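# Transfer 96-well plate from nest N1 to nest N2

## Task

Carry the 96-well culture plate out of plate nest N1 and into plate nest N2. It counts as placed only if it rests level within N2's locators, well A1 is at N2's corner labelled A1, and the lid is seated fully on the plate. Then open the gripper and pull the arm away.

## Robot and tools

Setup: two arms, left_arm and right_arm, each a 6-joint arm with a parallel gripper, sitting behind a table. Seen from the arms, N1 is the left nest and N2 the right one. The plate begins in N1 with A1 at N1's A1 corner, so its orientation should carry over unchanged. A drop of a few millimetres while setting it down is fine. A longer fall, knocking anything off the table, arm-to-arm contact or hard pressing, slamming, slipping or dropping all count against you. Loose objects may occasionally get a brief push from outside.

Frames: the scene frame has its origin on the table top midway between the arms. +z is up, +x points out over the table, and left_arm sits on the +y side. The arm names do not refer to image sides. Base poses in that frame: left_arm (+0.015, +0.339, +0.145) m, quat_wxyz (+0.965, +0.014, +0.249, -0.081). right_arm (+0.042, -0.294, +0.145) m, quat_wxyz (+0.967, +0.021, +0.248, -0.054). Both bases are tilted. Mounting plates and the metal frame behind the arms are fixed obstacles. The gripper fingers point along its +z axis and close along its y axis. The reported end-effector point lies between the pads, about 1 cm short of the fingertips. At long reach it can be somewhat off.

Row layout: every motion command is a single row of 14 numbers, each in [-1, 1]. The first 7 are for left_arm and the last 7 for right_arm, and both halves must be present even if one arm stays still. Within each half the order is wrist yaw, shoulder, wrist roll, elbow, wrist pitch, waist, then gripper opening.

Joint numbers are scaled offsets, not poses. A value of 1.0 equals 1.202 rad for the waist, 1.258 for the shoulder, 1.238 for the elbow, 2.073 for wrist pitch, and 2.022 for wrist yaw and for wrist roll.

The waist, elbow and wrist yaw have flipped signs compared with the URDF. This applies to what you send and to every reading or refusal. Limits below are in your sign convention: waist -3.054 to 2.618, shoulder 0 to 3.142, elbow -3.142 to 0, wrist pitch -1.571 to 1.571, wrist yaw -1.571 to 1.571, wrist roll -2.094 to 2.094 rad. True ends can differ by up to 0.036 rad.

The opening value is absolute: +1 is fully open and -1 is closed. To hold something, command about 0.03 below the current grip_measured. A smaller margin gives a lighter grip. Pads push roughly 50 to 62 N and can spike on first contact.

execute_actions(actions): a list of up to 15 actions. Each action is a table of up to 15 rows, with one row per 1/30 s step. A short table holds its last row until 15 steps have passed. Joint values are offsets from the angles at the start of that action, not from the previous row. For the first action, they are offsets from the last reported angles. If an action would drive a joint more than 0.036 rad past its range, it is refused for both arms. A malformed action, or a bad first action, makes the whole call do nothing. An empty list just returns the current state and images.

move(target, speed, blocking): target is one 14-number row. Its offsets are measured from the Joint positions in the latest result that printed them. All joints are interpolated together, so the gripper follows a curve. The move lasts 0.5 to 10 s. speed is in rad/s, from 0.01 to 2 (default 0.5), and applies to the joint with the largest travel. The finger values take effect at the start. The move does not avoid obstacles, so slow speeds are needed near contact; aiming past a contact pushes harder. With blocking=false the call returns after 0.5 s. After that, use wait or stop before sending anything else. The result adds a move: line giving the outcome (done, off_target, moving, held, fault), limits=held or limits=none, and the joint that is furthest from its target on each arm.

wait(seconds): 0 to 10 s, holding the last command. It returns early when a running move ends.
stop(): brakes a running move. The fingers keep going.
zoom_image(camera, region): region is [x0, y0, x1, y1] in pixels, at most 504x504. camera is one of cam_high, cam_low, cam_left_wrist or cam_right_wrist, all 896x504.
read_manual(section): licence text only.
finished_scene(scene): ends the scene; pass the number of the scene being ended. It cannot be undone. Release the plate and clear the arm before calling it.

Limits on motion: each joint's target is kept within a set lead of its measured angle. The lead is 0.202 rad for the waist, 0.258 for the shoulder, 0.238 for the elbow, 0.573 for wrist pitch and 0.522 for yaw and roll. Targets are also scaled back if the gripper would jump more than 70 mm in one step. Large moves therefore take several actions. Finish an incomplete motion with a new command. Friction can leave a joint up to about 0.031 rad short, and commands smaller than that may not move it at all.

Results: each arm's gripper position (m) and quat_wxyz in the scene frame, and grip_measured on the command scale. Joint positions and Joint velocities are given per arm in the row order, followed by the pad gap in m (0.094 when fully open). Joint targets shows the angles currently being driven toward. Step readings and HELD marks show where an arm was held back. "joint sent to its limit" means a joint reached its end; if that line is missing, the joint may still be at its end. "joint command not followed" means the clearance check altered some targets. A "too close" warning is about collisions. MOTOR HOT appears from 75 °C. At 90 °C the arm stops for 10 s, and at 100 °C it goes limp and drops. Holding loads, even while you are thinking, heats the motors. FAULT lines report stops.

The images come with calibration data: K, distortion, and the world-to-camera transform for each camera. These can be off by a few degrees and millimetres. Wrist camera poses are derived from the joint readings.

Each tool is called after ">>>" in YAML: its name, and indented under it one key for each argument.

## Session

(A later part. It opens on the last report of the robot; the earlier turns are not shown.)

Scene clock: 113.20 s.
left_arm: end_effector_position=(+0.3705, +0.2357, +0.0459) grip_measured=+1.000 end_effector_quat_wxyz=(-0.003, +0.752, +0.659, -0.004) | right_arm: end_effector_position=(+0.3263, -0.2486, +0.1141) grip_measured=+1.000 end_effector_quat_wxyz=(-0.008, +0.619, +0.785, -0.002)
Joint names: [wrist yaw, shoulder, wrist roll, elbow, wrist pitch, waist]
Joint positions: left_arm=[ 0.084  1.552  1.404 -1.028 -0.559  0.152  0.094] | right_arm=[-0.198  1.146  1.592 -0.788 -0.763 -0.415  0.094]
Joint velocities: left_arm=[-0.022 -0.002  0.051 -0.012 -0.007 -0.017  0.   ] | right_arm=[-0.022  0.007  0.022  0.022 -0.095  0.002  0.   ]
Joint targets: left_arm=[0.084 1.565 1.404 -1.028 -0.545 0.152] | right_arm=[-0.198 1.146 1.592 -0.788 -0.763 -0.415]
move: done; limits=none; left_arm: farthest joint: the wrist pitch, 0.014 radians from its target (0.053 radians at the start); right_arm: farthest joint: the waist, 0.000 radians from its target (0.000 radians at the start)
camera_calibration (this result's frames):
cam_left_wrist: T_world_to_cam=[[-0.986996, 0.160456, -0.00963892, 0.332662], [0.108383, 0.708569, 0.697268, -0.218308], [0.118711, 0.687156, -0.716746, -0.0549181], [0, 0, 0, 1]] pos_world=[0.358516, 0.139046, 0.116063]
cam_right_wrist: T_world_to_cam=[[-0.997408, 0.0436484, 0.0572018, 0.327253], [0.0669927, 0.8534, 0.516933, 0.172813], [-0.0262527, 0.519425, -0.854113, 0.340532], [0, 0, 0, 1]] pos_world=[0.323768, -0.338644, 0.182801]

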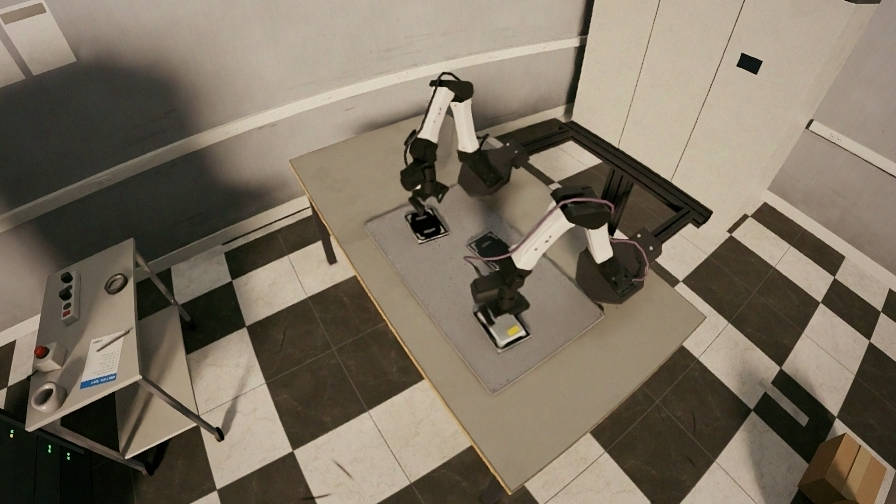

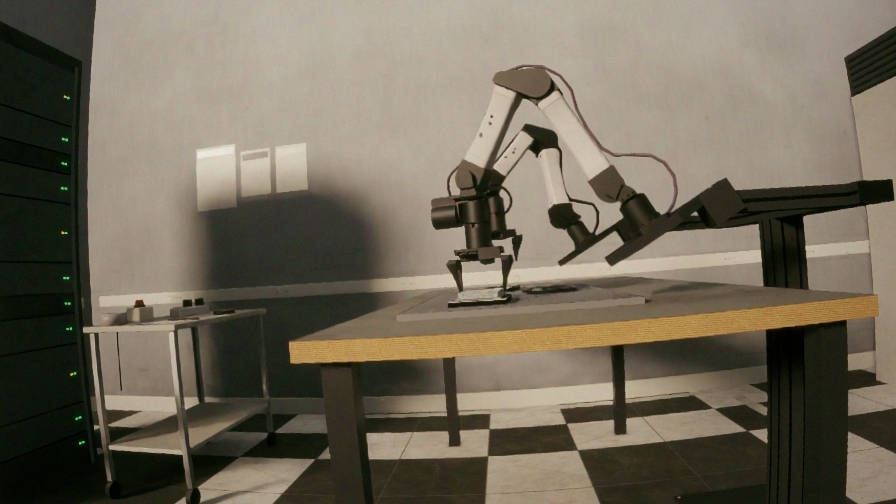

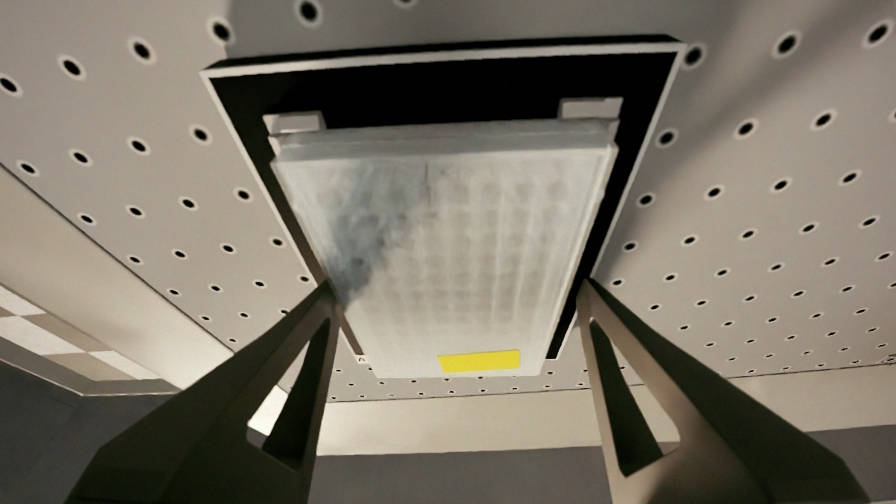

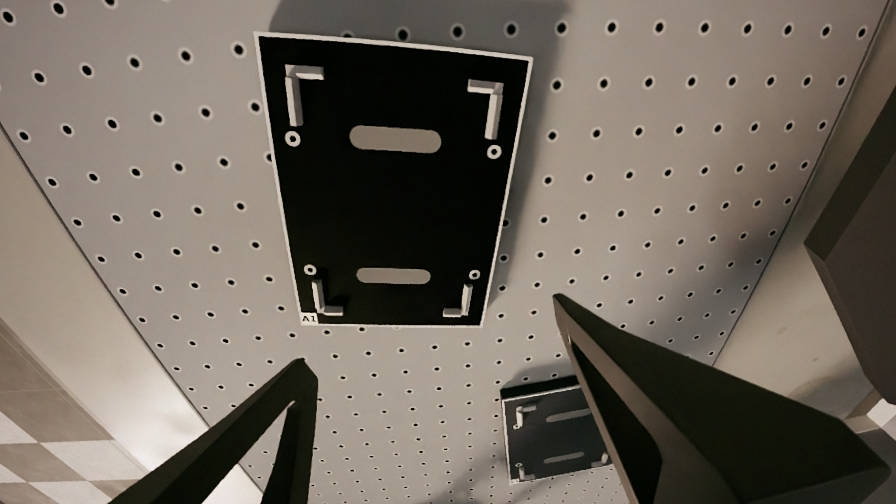

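>>> move:
  target: [0,0.01,0,0,0.014,0,1,0,0,0,0,0,0,1]
  speed: 0.05

Scene clock: 120.27 s.
left_arm: end_effector_position=(+0.3739, +0.2347, +0.0459) grip_measured=+1.000 end_effector_quat_wxyz=(+0.003, +0.752, +0.660, +0.000) | right_arm: end_effector_position=(+0.3263, -0.2486, +0.1141) grip_measured=+1.000 end_effector_quat_wxyz=(-0.008, +0.619, +0.785, -0.002)
Joint names: [wrist yaw, shoulder, wrist roll, elbow, wrist pitch, waist]
Joint positions: left_arm=[ 0.084  1.552  1.404 -1.028 -0.545  0.152  0.094] | right_arm=[-0.198  1.146  1.592 -0.788 -0.763 -0.415  0.094]
Joint velocities: left_arm=[-0.007  0.007  0.007 -0.002 -0.022 -0.017  0.   ] | right_arm=[ 0.007 -0.012 -0.095 -0.017 -0.022  0.007  0.   ]
Joint targets: left_arm=[0.084 1.564 1.404 -1.028 -0.530 0.152] | right_arm=[-0.198 1.146 1.592 -0.788 -0.763 -0.415]
move: done; limits=none; left_arm: farthest joint: the wrist pitch, 0.015 radians from its target (0.029 radians at the start); right_arm: farthest joint: the waist, 0.000 radians from its target (0.000 radians at the start)
camera_calibration (this result's frames):
cam_left_wrist: T_world_to_cam=[[-0.986965, 0.159144, -0.0239434, 0.337138], [0.0978727, 0.711645, 0.695688, -0.214654], [0.127754, 0.684277, -0.717945, -0.0572598], [0, 0, 0, 1]] pos_world=[0.361067, 0.138285, 0.116295]
cam_right_wrist: T_world_to_cam=[[-0.997408, 0.0436484, 0.0572018, 0.327253], [0.0669927, 0.8534, 0.516933, 0.172813], [-0.0262527, 0.519425, -0.854113, 0.340532], [0, 0, 0, 1]] pos_world=[0.323768, -0.338644, 0.182801]

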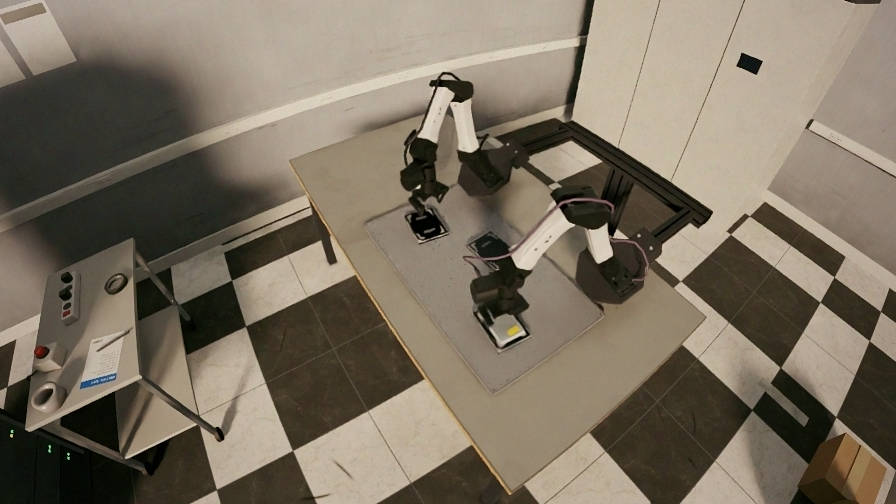

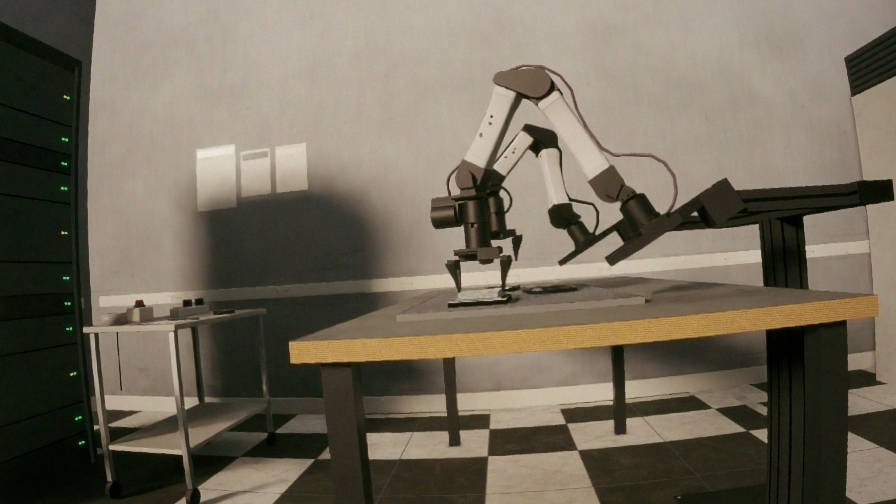

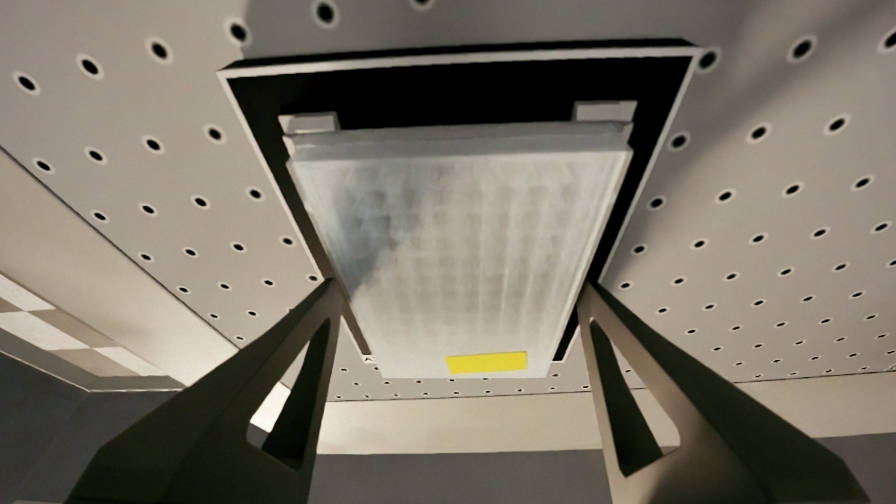

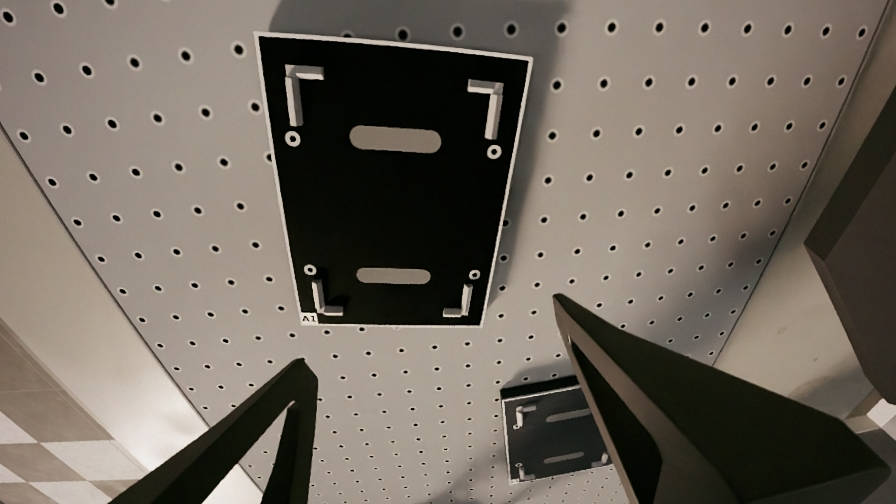

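>>> move:
  target: [0,0.047,0,0,0.0275,0,1,0,0,0,0,0,0,1]
  speed: 0.06

>>> zoom_image:
  camera: "cam_low"
  region: [430, 250, 540, 315]

Scene clock: 127.67 s.
left_arm: end_effector_position=(+0.3753, +0.2334, +0.0368) grip_measured=+1.000 end_effector_quat_wxyz=(+0.003, +0.752, +0.660, +0.000) | right_arm: end_effector_position=(+0.3263, -0.2486, +0.1141) grip_measured=+1.000 end_effector_quat_wxyz=(-0.008, +0.619, +0.785, -0.002)
Joint names: [wrist yaw, shoulder, wrist roll, elbow, wrist pitch, waist]
Joint positions: left_arm=[ 0.084  1.582  1.404 -1.028 -0.514  0.152  0.094] | right_arm=[-0.198  1.146  1.592 -0.788 -0.763 -0.415  0.094]
Joint velocities: left_arm=[ 0.066 -0.017 -0.007  0.012  0.007  0.017  0.   ] | right_arm=[ 0.11  -0.002 -0.022  0.012 -0.051 -0.002  0.   ]
Joint targets: left_arm=[0.084 1.611 1.404 -1.028 -0.488 0.152] | right_arm=[-0.198 1.146 1.592 -0.788 -0.763 -0.415]
move: off_target (left_arm); limits=none; left_arm: farthest joint: the shoulder, 0.029 radians from its target (0.059 radians at the start); right_arm: farthest joint: the waist, 0.000 radians from its target (0.000 radians at the start)
camera_calibration (this result's frames):
cam_left_wrist: T_world_to_cam=[[-0.986961, 0.159109, -0.0243198, 0.338509], [0.0975964, 0.711726, 0.695645, -0.207432], [0.127992, 0.684201, -0.717974, -0.0632248], [0, 0, 0, 1]] pos_world=[0.362432, 0.137033, 0.107138]
cam_right_wrist: T_world_to_cam=[[-0.997408, 0.0436484, 0.0572018, 0.327253], [0.0669927, 0.8534, 0.516933, 0.172813], [-0.0262527, 0.519425, -0.854113, 0.340532], [0, 0, 0, 1]] pos_world=[0.323768, -0.338644, 0.182801]

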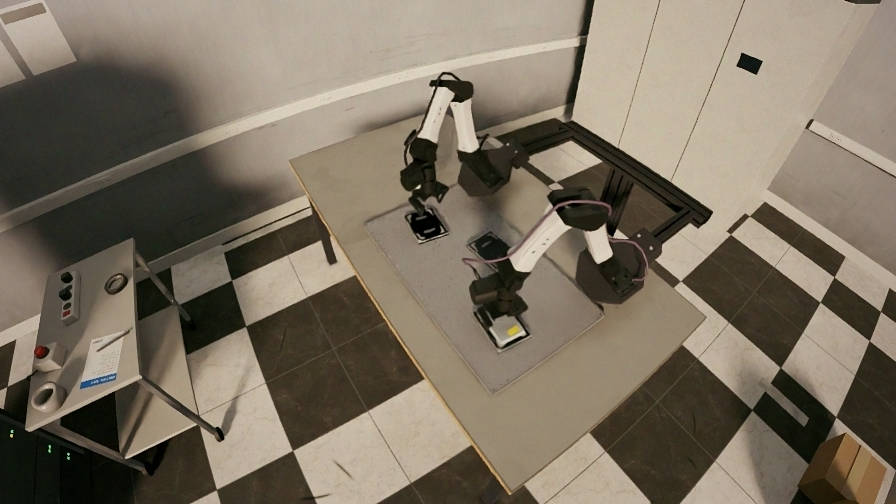

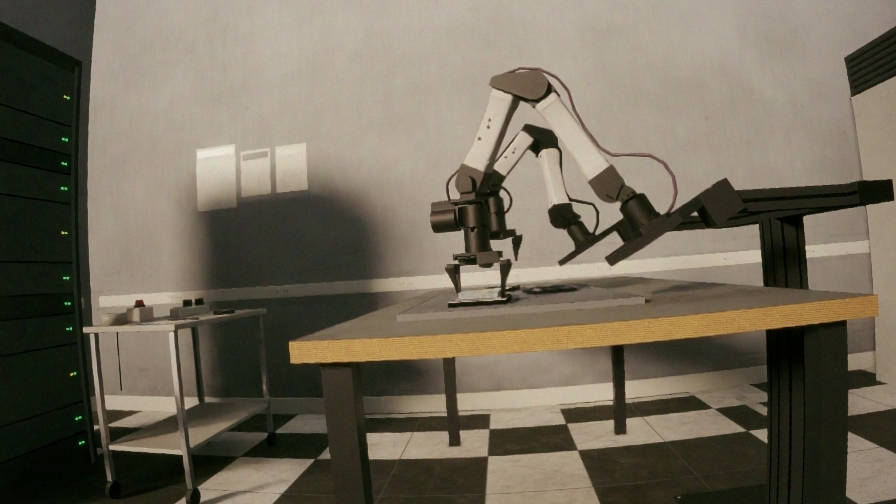

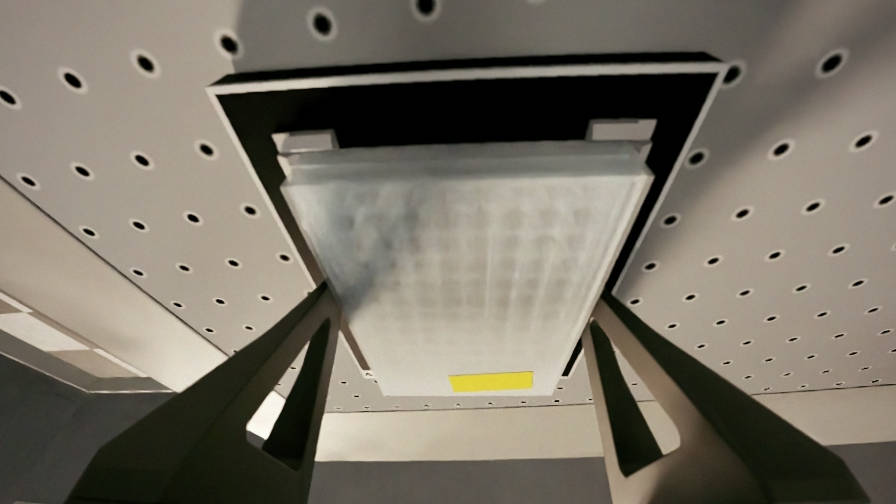

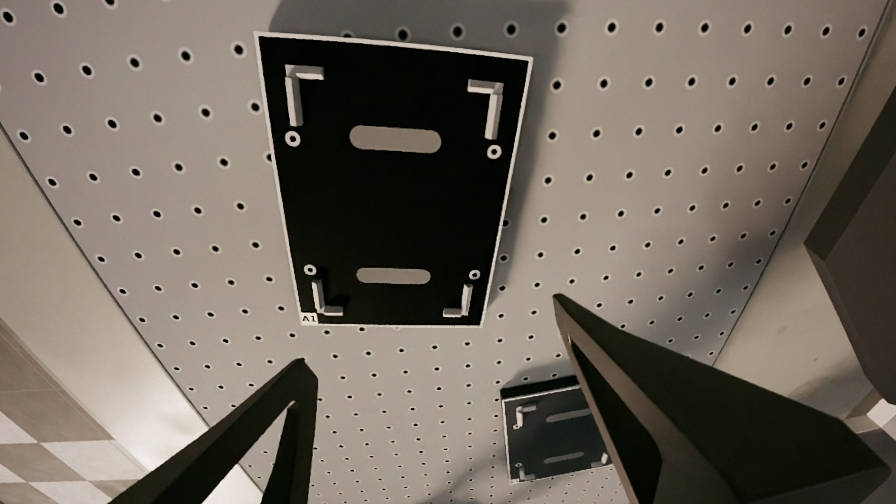

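Region (430, 250, 540, 315) of cam_low's 896x504 image, scaled by 4.582, with more detail than that image has; it fills the top 298 rows of this view, and the rest is white.

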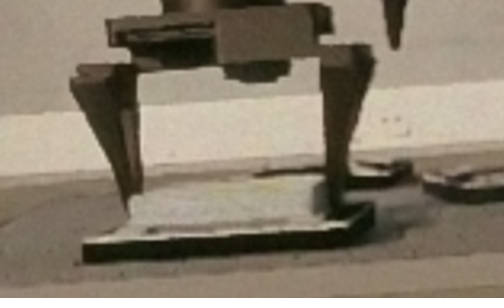

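>>> move:
  target: [0,0.04,0,0,0.02,0,1,0,0,0,0,0,0,1]
  speed: 0.05

>>> zoom_image:
  camera: "cam_low"
  region: [430, 250, 540, 315]

Scene clock: 131.93 s.
left_arm: end_effector_position=(+0.3750, +0.2334, +0.0364) grip_measured=+1.000 end_effector_quat_wxyz=(+0.003, +0.752, +0.660, -0.000) | right_arm: end_effector_position=(+0.3263, -0.2486, +0.1141) grip_measured=+1.000 end_effector_quat_wxyz=(-0.008, +0.619, +0.785, -0.002)
Joint names: [wrist yaw, shoulder, wrist roll, elbow, wrist pitch, waist]
Joint positions: left_arm=[ 0.084  1.583  1.404 -1.028 -0.514  0.152  0.094] | right_arm=[-0.198  1.146  1.592 -0.788 -0.763 -0.415  0.094]
Joint velocities: left_arm=[ 0.037 -0.007 -0.007 -0.007  0.007  0.002  0.   ] | right_arm=[-0.007 -0.007 -0.007  0.002  0.007  0.002  0.   ]
Joint targets: left_arm=[0.084 1.633 1.404 -1.028 -0.473 0.152] | right_arm=[-0.198 1.146 1.592 -0.788 -0.763 -0.415]
move: off_target (left_arm); limits=none; left_arm: farthest joint: the shoulder, 0.049 radians from its target (0.050 radians at the start); right_arm: farthest joint: the waist, 0.000 radians from its target (0.000 radians at the start)
camera_calibration (this result's frames):
cam_left_wrist: T_world_to_cam=[[-0.986972, 0.159215, -0.0231907, 0.33821], [0.0984254, 0.711484, 0.695775, -0.207455], [0.127277, 0.684428, -0.717885, -0.0632584], [0, 0, 0, 1]] pos_world=[0.362274, 0.137049, 0.106773]
cam_right_wrist: T_world_to_cam=[[-0.997408, 0.0436484, 0.0572018, 0.327253], [0.0669927, 0.8534, 0.516933, 0.172813], [-0.0262527, 0.519425, -0.854113, 0.340532], [0, 0, 0, 1]] pos_world=[0.323768, -0.338644, 0.182801]

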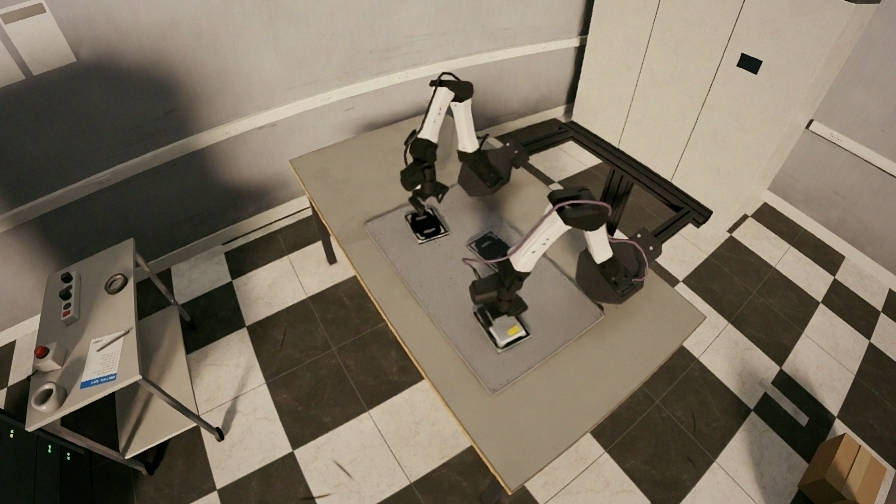

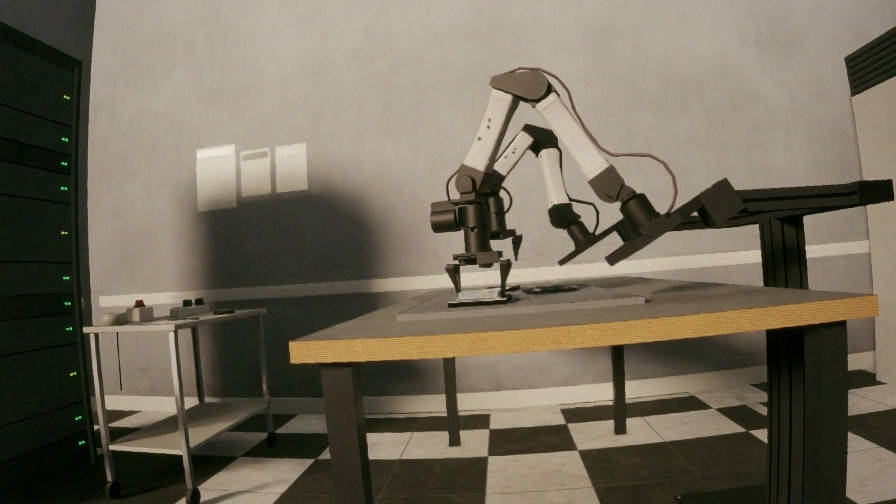

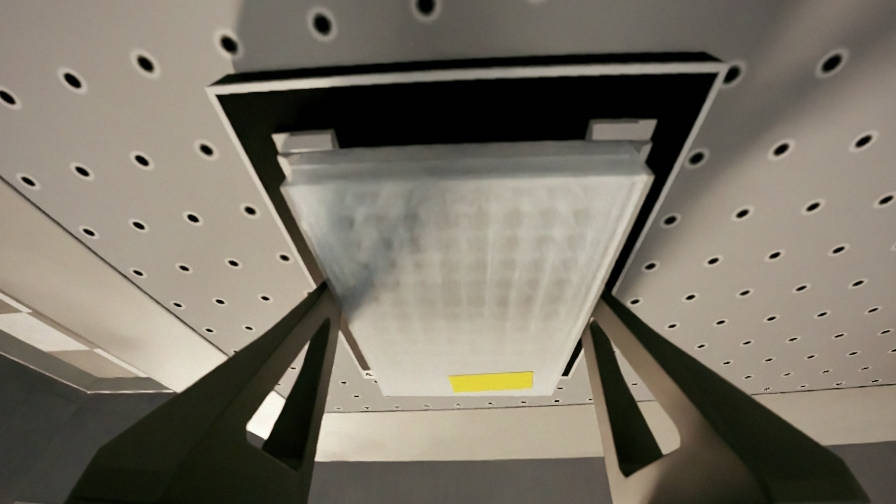

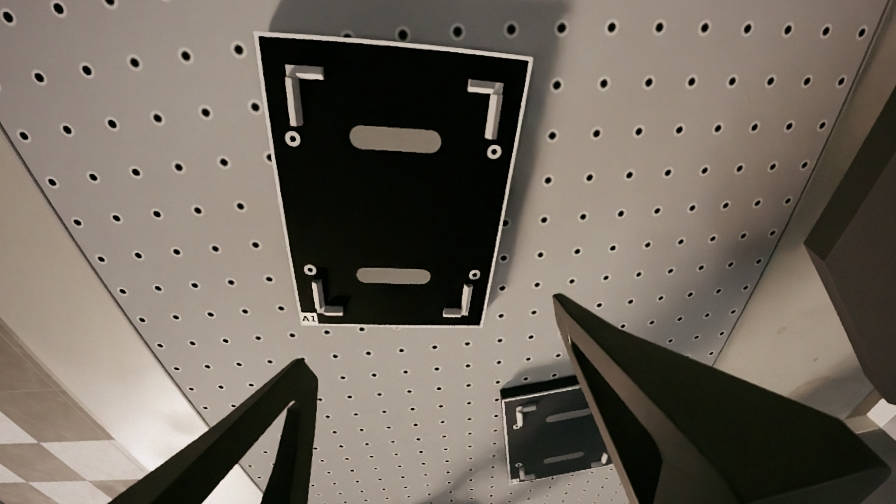

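Region (430, 250, 540, 315) of cam_low's 896x504 image, scaled by 4.582, with more detail than that image has; it fills the top 298 rows of this view, and the rest is white.

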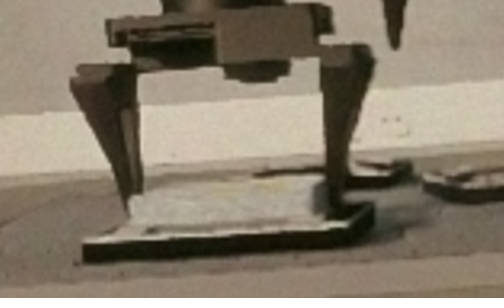

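>>> zoom_image:
  camera: "cam_left_wrist"
  region: [260, 120, 400, 340]

>>> zoom_image:
  camera: "cam_left_wrist"
  region: [540, 110, 680, 340]

Region (260, 120, 400, 340) of cam_left_wrist's 896x504 image, scaled by 2.291, with more detail than that image has; it fills the left 321 columns of this view, and the rest is white.

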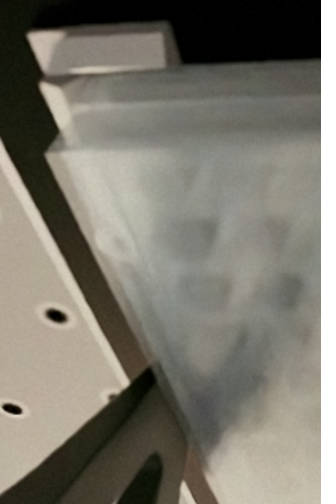

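Region (540, 110, 680, 340) of cam_left_wrist's 896x504 image, scaled by 2.191, with more detail than that image has; it fills the left 307 columns of this view, and the rest is white.

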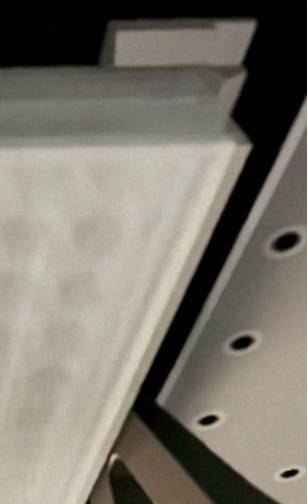

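>>> execute_actions:
  actions:
    - [[0,0.008,0,0,0,0,0.6,0,0,0,0,0,0,1]]
    - [[0,0,0,0,0,0,0.0,0,0,0,0,0,0,1]]
    - [[0,0,0,0,0,0,0.0,0,0,0,0,0,0,1]]

Scene clock: 143.07 s.
left_arm: end_effector_position=(+0.3734, +0.2337, +0.0364) grip_measured=+0.801 end_effector_quat_wxyz=(+0.000, +0.751, +0.660, -0.003) | right_arm: end_effector_position=(+0.3263, -0.2486, +0.1141) grip_measured=+1.000 end_effector_quat_wxyz=(-0.008, +0.619, +0.785, -0.002)
Joint names: [wrist yaw, shoulder, wrist roll, elbow, wrist pitch, waist]
Joint positions: left_arm=[ 0.082  1.583  1.403 -1.028 -0.521  0.152  0.085] | right_arm=[-0.198  1.146  1.592 -0.788 -0.763 -0.415  0.094]
Joint velocities: left_arm=[ 0.022 -0.002 -0.022 -0.007 -0.051  0.022 -0.001] | right_arm=[ 0.081 -0.007  0.007  0.002 -0.022  0.012  0.   ]
Joint targets: left_arm=[0.082 1.583 1.403 -1.028 -0.521 0.152] | right_arm=[-0.198 1.146 1.592 -0.788 -0.763 -0.415]
Step readings (joint positions; steps 1 to 15: 1st action; 16 to 30: 2nd action; 31 to 45: 3rd action):
0: left_arm=[0.084 1.583 1.404 -1.028 -0.514 0.152] | right_arm=[-0.198 1.146 1.592 -0.788 -0.763 -0.415]
1: left_arm=[0.084 1.583 1.404 -1.028 -0.515 0.152] | right_arm=[-0.198 1.146 1.592 -0.788 -0.763 -0.415]
2: left_arm=[0.083 1.583 1.404 -1.028 -0.522 0.152] | right_arm=[-0.198 1.146 1.592 -0.788 -0.763 -0.415]
4: left_arm=[0.082 1.583 1.403 -1.028 -0.521 0.152] | right_arm=[-0.198 1.146 1.592 -0.788 -0.763 -0.415]
8: left_arm=[0.082 1.583 1.403 -1.028 -0.521 0.152] | right_arm=[-0.198 1.146 1.592 -0.788 -0.763 -0.415]
15: left_arm=[0.082 1.583 1.403 -1.028 -0.521 0.152] | right_arm=[-0.198 1.146 1.592 -0.788 -0.763 -0.415]
16: left_arm=[0.082 1.583 1.403 -1.028 -0.521 0.152] | right_arm=[-0.198 1.146 1.592 -0.788 -0.763 -0.415]
17: left_arm=[0.082 1.583 1.403 -1.028 -0.521 0.152] | right_arm=[-0.198 1.146 1.592 -0.788 -0.763 -0.415]
19: left_arm=[0.082 1.583 1.403 -1.028 -0.521 0.152] | right_arm=[-0.198 1.146 1.592 -0.788 -0.763 -0.415]
23: left_arm=[0.082 1.583 1.403 -1.028 -0.521 0.152] | right_arm=[-0.198 1.146 1.592 -0.788 -0.763 -0.415]
30: left_arm=[0.082 1.583 1.403 -1.028 -0.521 0.152] | right_arm=[-0.198 1.146 1.592 -0.788 -0.763 -0.415]
31: left_arm=[0.082 1.583 1.403 -1.028 -0.521 0.152] | right_arm=[-0.198 1.146 1.592 -0.788 -0.763 -0.415]
32: left_arm=[0.082 1.583 1.403 -1.028 -0.521 0.152] | right_arm=[-0.198 1.146 1.592 -0.788 -0.763 -0.415]
34: left_arm=[0.082 1.583 1.403 -1.028 -0.521 0.152] | right_arm=[-0.198 1.146 1.592 -0.788 -0.763 -0.415]
38: left_arm=[0.082 1.583 1.403 -1.028 -0.521 0.152] | right_arm=[-0.198 1.146 1.592 -0.788 -0.763 -0.415]
45: Joint positions above
camera_calibration (this result's frames):
cam_left_wrist: T_world_to_cam=[[-0.987196, 0.158686, -0.0162022, 0.336459], [0.102901, 0.71116, 0.695459, -0.209044], [0.121882, 0.684887, -0.718383, -0.0612852], [0, 0, 0, 1]] pos_world=[0.361131, 0.137246, 0.106806]
cam_right_wrist: T_world_to_cam=[[-0.997408, 0.0436484, 0.0572018, 0.327253], [0.0669927, 0.8534, 0.516933, 0.172813], [-0.0262527, 0.519425, -0.854113, 0.340532], [0, 0, 0, 1]] pos_world=[0.323768, -0.338644, 0.182801]

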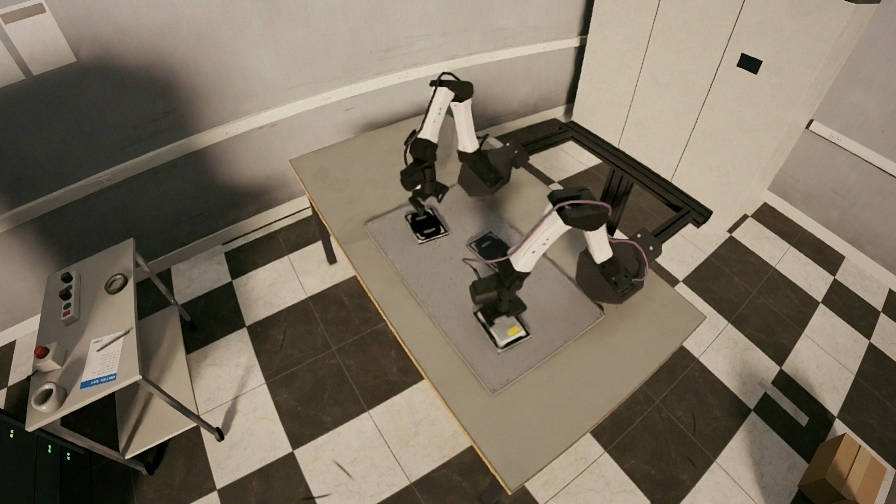

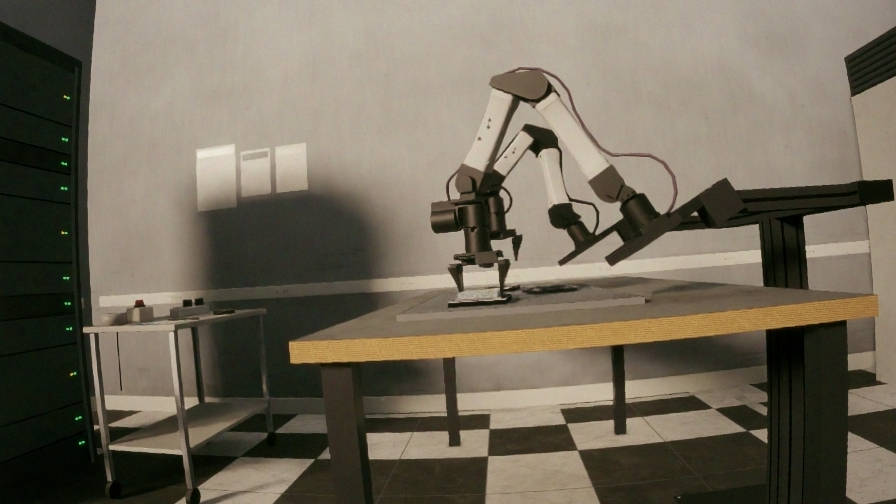

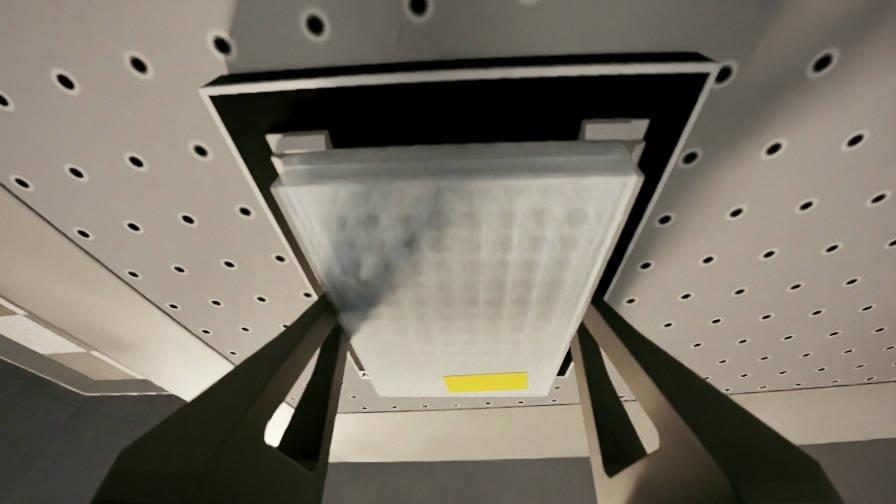

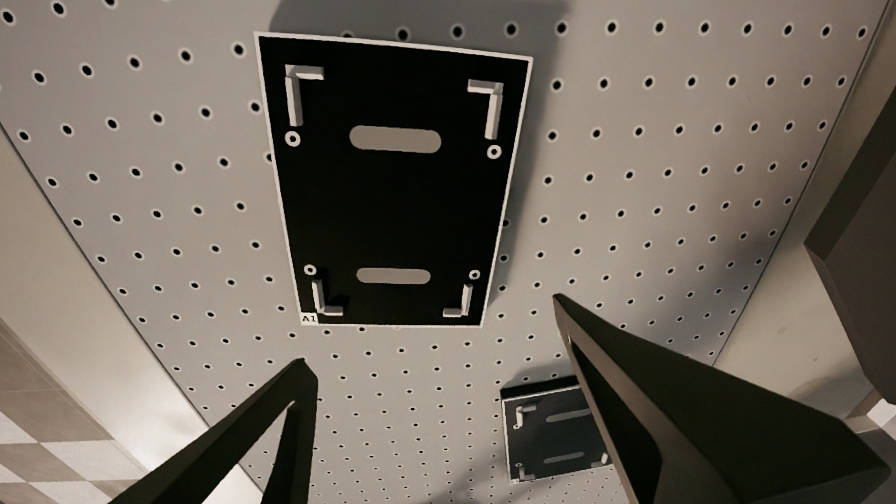

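>>> move:
  target: [0,-0.04,0,0,-0.022,0,0.74,0,0,0,0,0,0,1]
  speed: 0.08

>>> zoom_image:
  camera: "cam_low"
  region: [430, 250, 540, 315]

Scene clock: 151.77 s.
left_arm: end_effector_position=(+0.3706, +0.2352, +0.0441) grip_measured=+0.801 end_effector_quat_wxyz=(-0.003, +0.752, +0.660, -0.004) | right_arm: end_effector_position=(+0.3263, -0.2486, +0.1141) grip_measured=+1.000 end_effector_quat_wxyz=(-0.008, +0.619, +0.785, -0.002)
Joint names: [wrist yaw, shoulder, wrist roll, elbow, wrist pitch, waist]
Joint positions: left_arm=[ 0.082  1.558  1.403 -1.028 -0.554  0.152  0.085] | right_arm=[-0.198  1.146  1.592 -0.788 -0.763 -0.415  0.094]
Joint velocities: left_arm=[ 0.037  0.002 -0.066  0.002  0.066  0.007 -0.   ] | right_arm=[ 0.037 -0.002 -0.022  0.012  0.022  0.002  0.   ]
Joint targets: left_arm=[0.082 1.533 1.403 -1.028 -0.566 0.152] | right_arm=[-0.198 1.146 1.592 -0.788 -0.763 -0.415]
move: off_target (left_arm); limits=none; left_arm: farthest joint: the shoulder, 0.025 radians from its target (0.051 radians at the start); right_arm: farthest joint: the waist, 0.000 radians from its target (0.000 radians at the start)
camera_calibration (this result's frames):
cam_left_wrist: T_world_to_cam=[[-0.987183, 0.159333, -0.00905024, 0.333141], [0.108152, 0.709622, 0.696233, -0.216825], [0.117355, 0.68633, -0.717759, -0.0551729], [0, 0, 0, 1]] pos_world=[0.358797, 0.13865, 0.114375]
cam_right_wrist: T_world_to_cam=[[-0.997408, 0.0436484, 0.0572018, 0.327253], [0.0669927, 0.8534, 0.516933, 0.172813], [-0.0262527, 0.519425, -0.854113, 0.340532], [0, 0, 0, 1]] pos_world=[0.323768, -0.338644, 0.182801]

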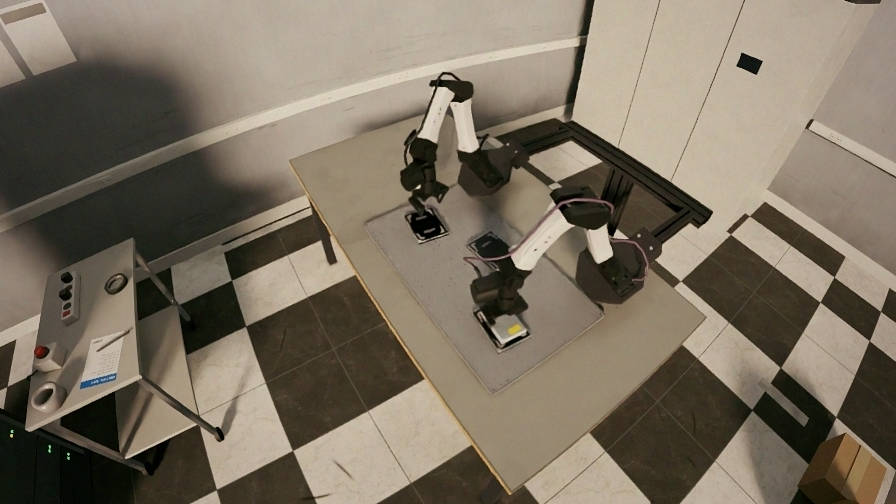

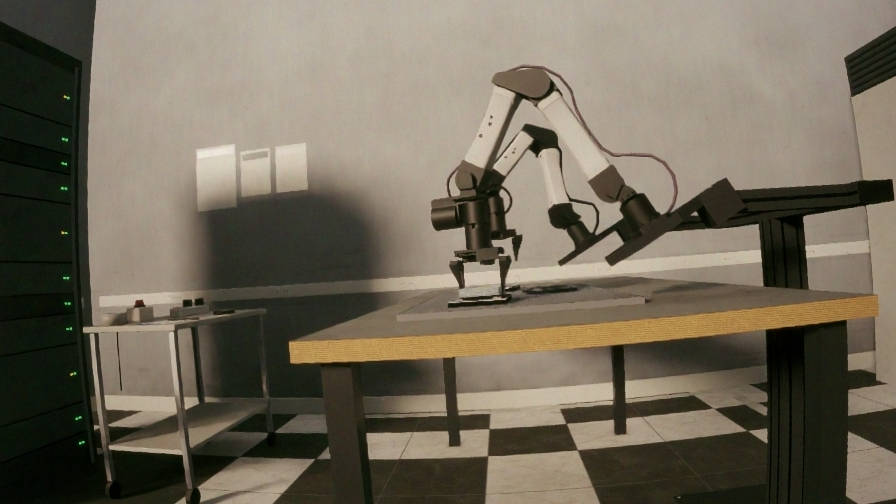

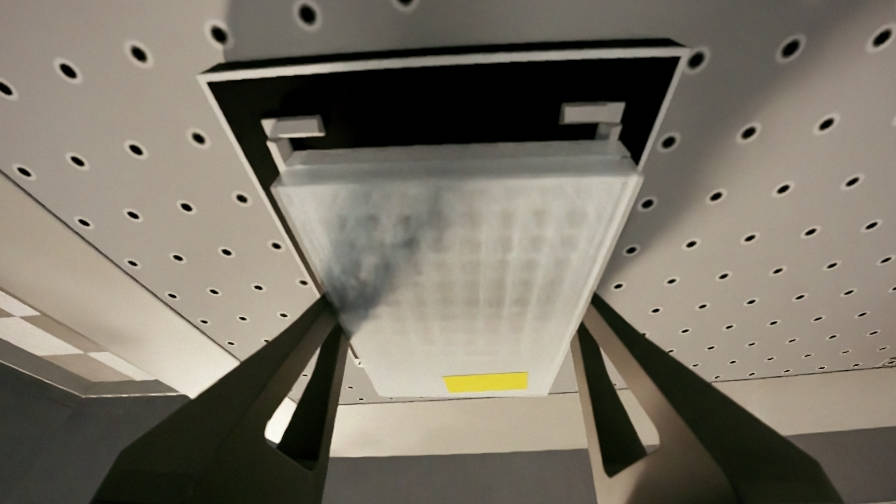

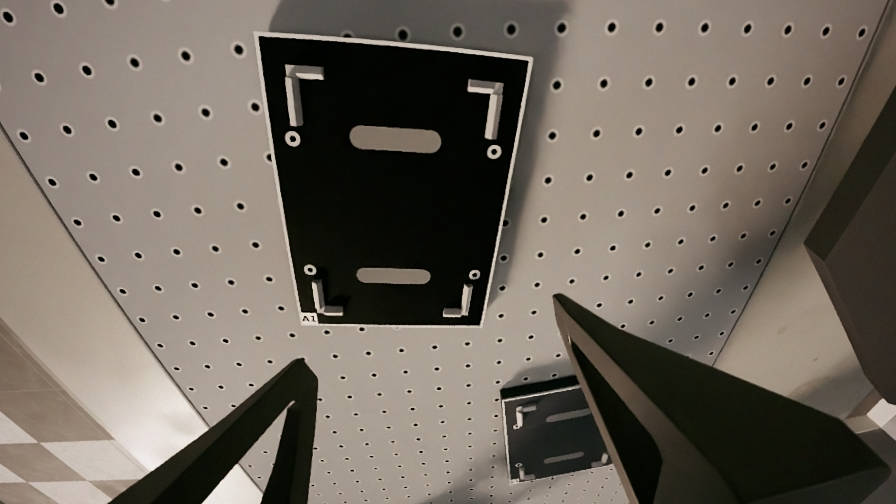

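Region (430, 250, 540, 315) of cam_low's 896x504 image, scaled by 4.582, with more detail than that image has; it fills the top 298 rows of this view, and the rest is white.

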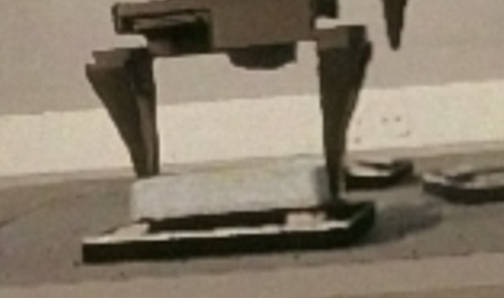

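>>> move:
  target: [0,-0.134,0,-0.052,-0.1,0,0.74,0.08,0,0,0,0,0.35,1]
  speed: 0.3

Scene clock: 167.23 s.
left_arm: end_effector_position=(+0.3661, +0.2413, +0.0959) grip_measured=+0.801 end_effector_quat_wxyz=(-0.005, +0.752, +0.659, -0.006) | right_arm: end_effector_position=(+0.3243, -0.3335, +0.1054) grip_measured=+1.000 end_effector_quat_wxyz=(-0.009, +0.752, +0.658, -0.031)
Joint names: [wrist yaw, shoulder, wrist roll, elbow, wrist pitch, waist]
Joint positions: left_arm=[ 0.082  1.412  1.403 -1.072 -0.748  0.152  0.085] | right_arm=[-0.048  1.146  1.592 -0.788 -0.763 -0.002  0.094]
Joint velocities: left_arm=[ 0.022  0.012 -0.007  0.012  0.095  0.022 -0.   ] | right_arm=[-0.007  0.007 -0.022  0.012 -0.022  0.012  0.   ]
Joint targets: left_arm=[0.082 1.389 1.403 -1.092 -0.761 0.152] | right_arm=[-0.036 1.146 1.592 -0.788 -0.763 0.005]
move: off_target (left_arm); limits=none; left_arm: farthest joint: the shoulder, 0.023 radians from its target (0.168 radians at the start); right_arm: farthest joint: the wrist yaw, 0.012 radians from its target (0.162 radians at the start)
camera_calibration (this result's frames):
cam_left_wrist: T_world_to_cam=[[-0.987142, 0.159801, -0.00377968, 0.327588], [0.112023, 0.708486, 0.696777, -0.257949], [0.114023, 0.687395, -0.717277, -0.0207067], [0, 0, 0, 1]] pos_world=[0.354633, 0.144638, 0.166119]
cam_right_wrist: T_world_to_cam=[[-0.911485, 0.402668, 0.0839823, 0.418522], [0.3928, 0.791488, 0.468247, 0.128731], [0.122077, 0.459788, -0.879598, 0.311841], [0, 0, 0, 1]] pos_world=[0.292843, -0.413796, 0.178869]

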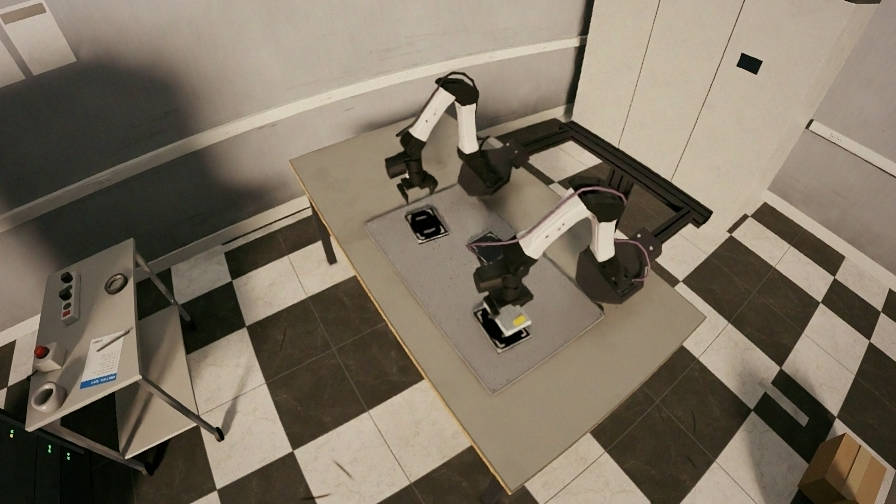

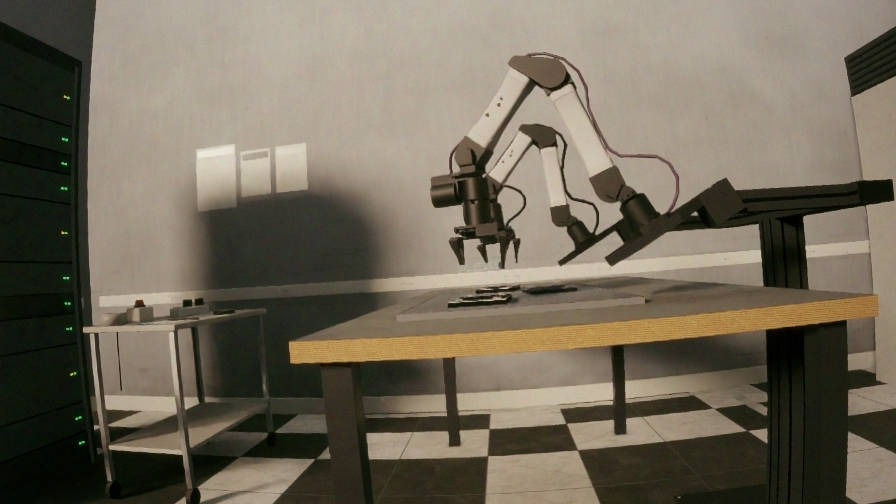

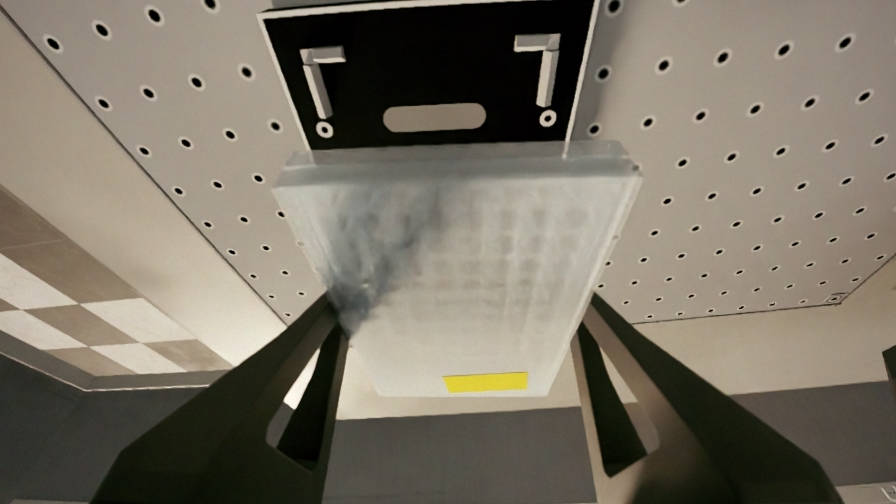

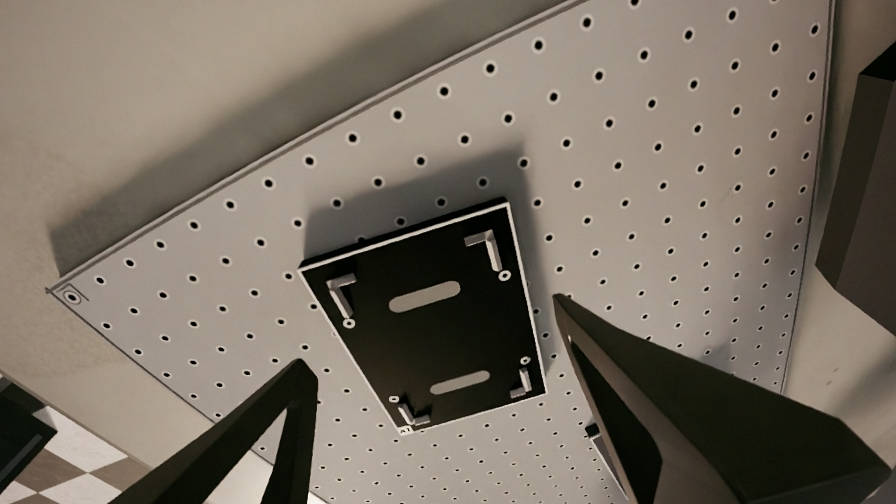

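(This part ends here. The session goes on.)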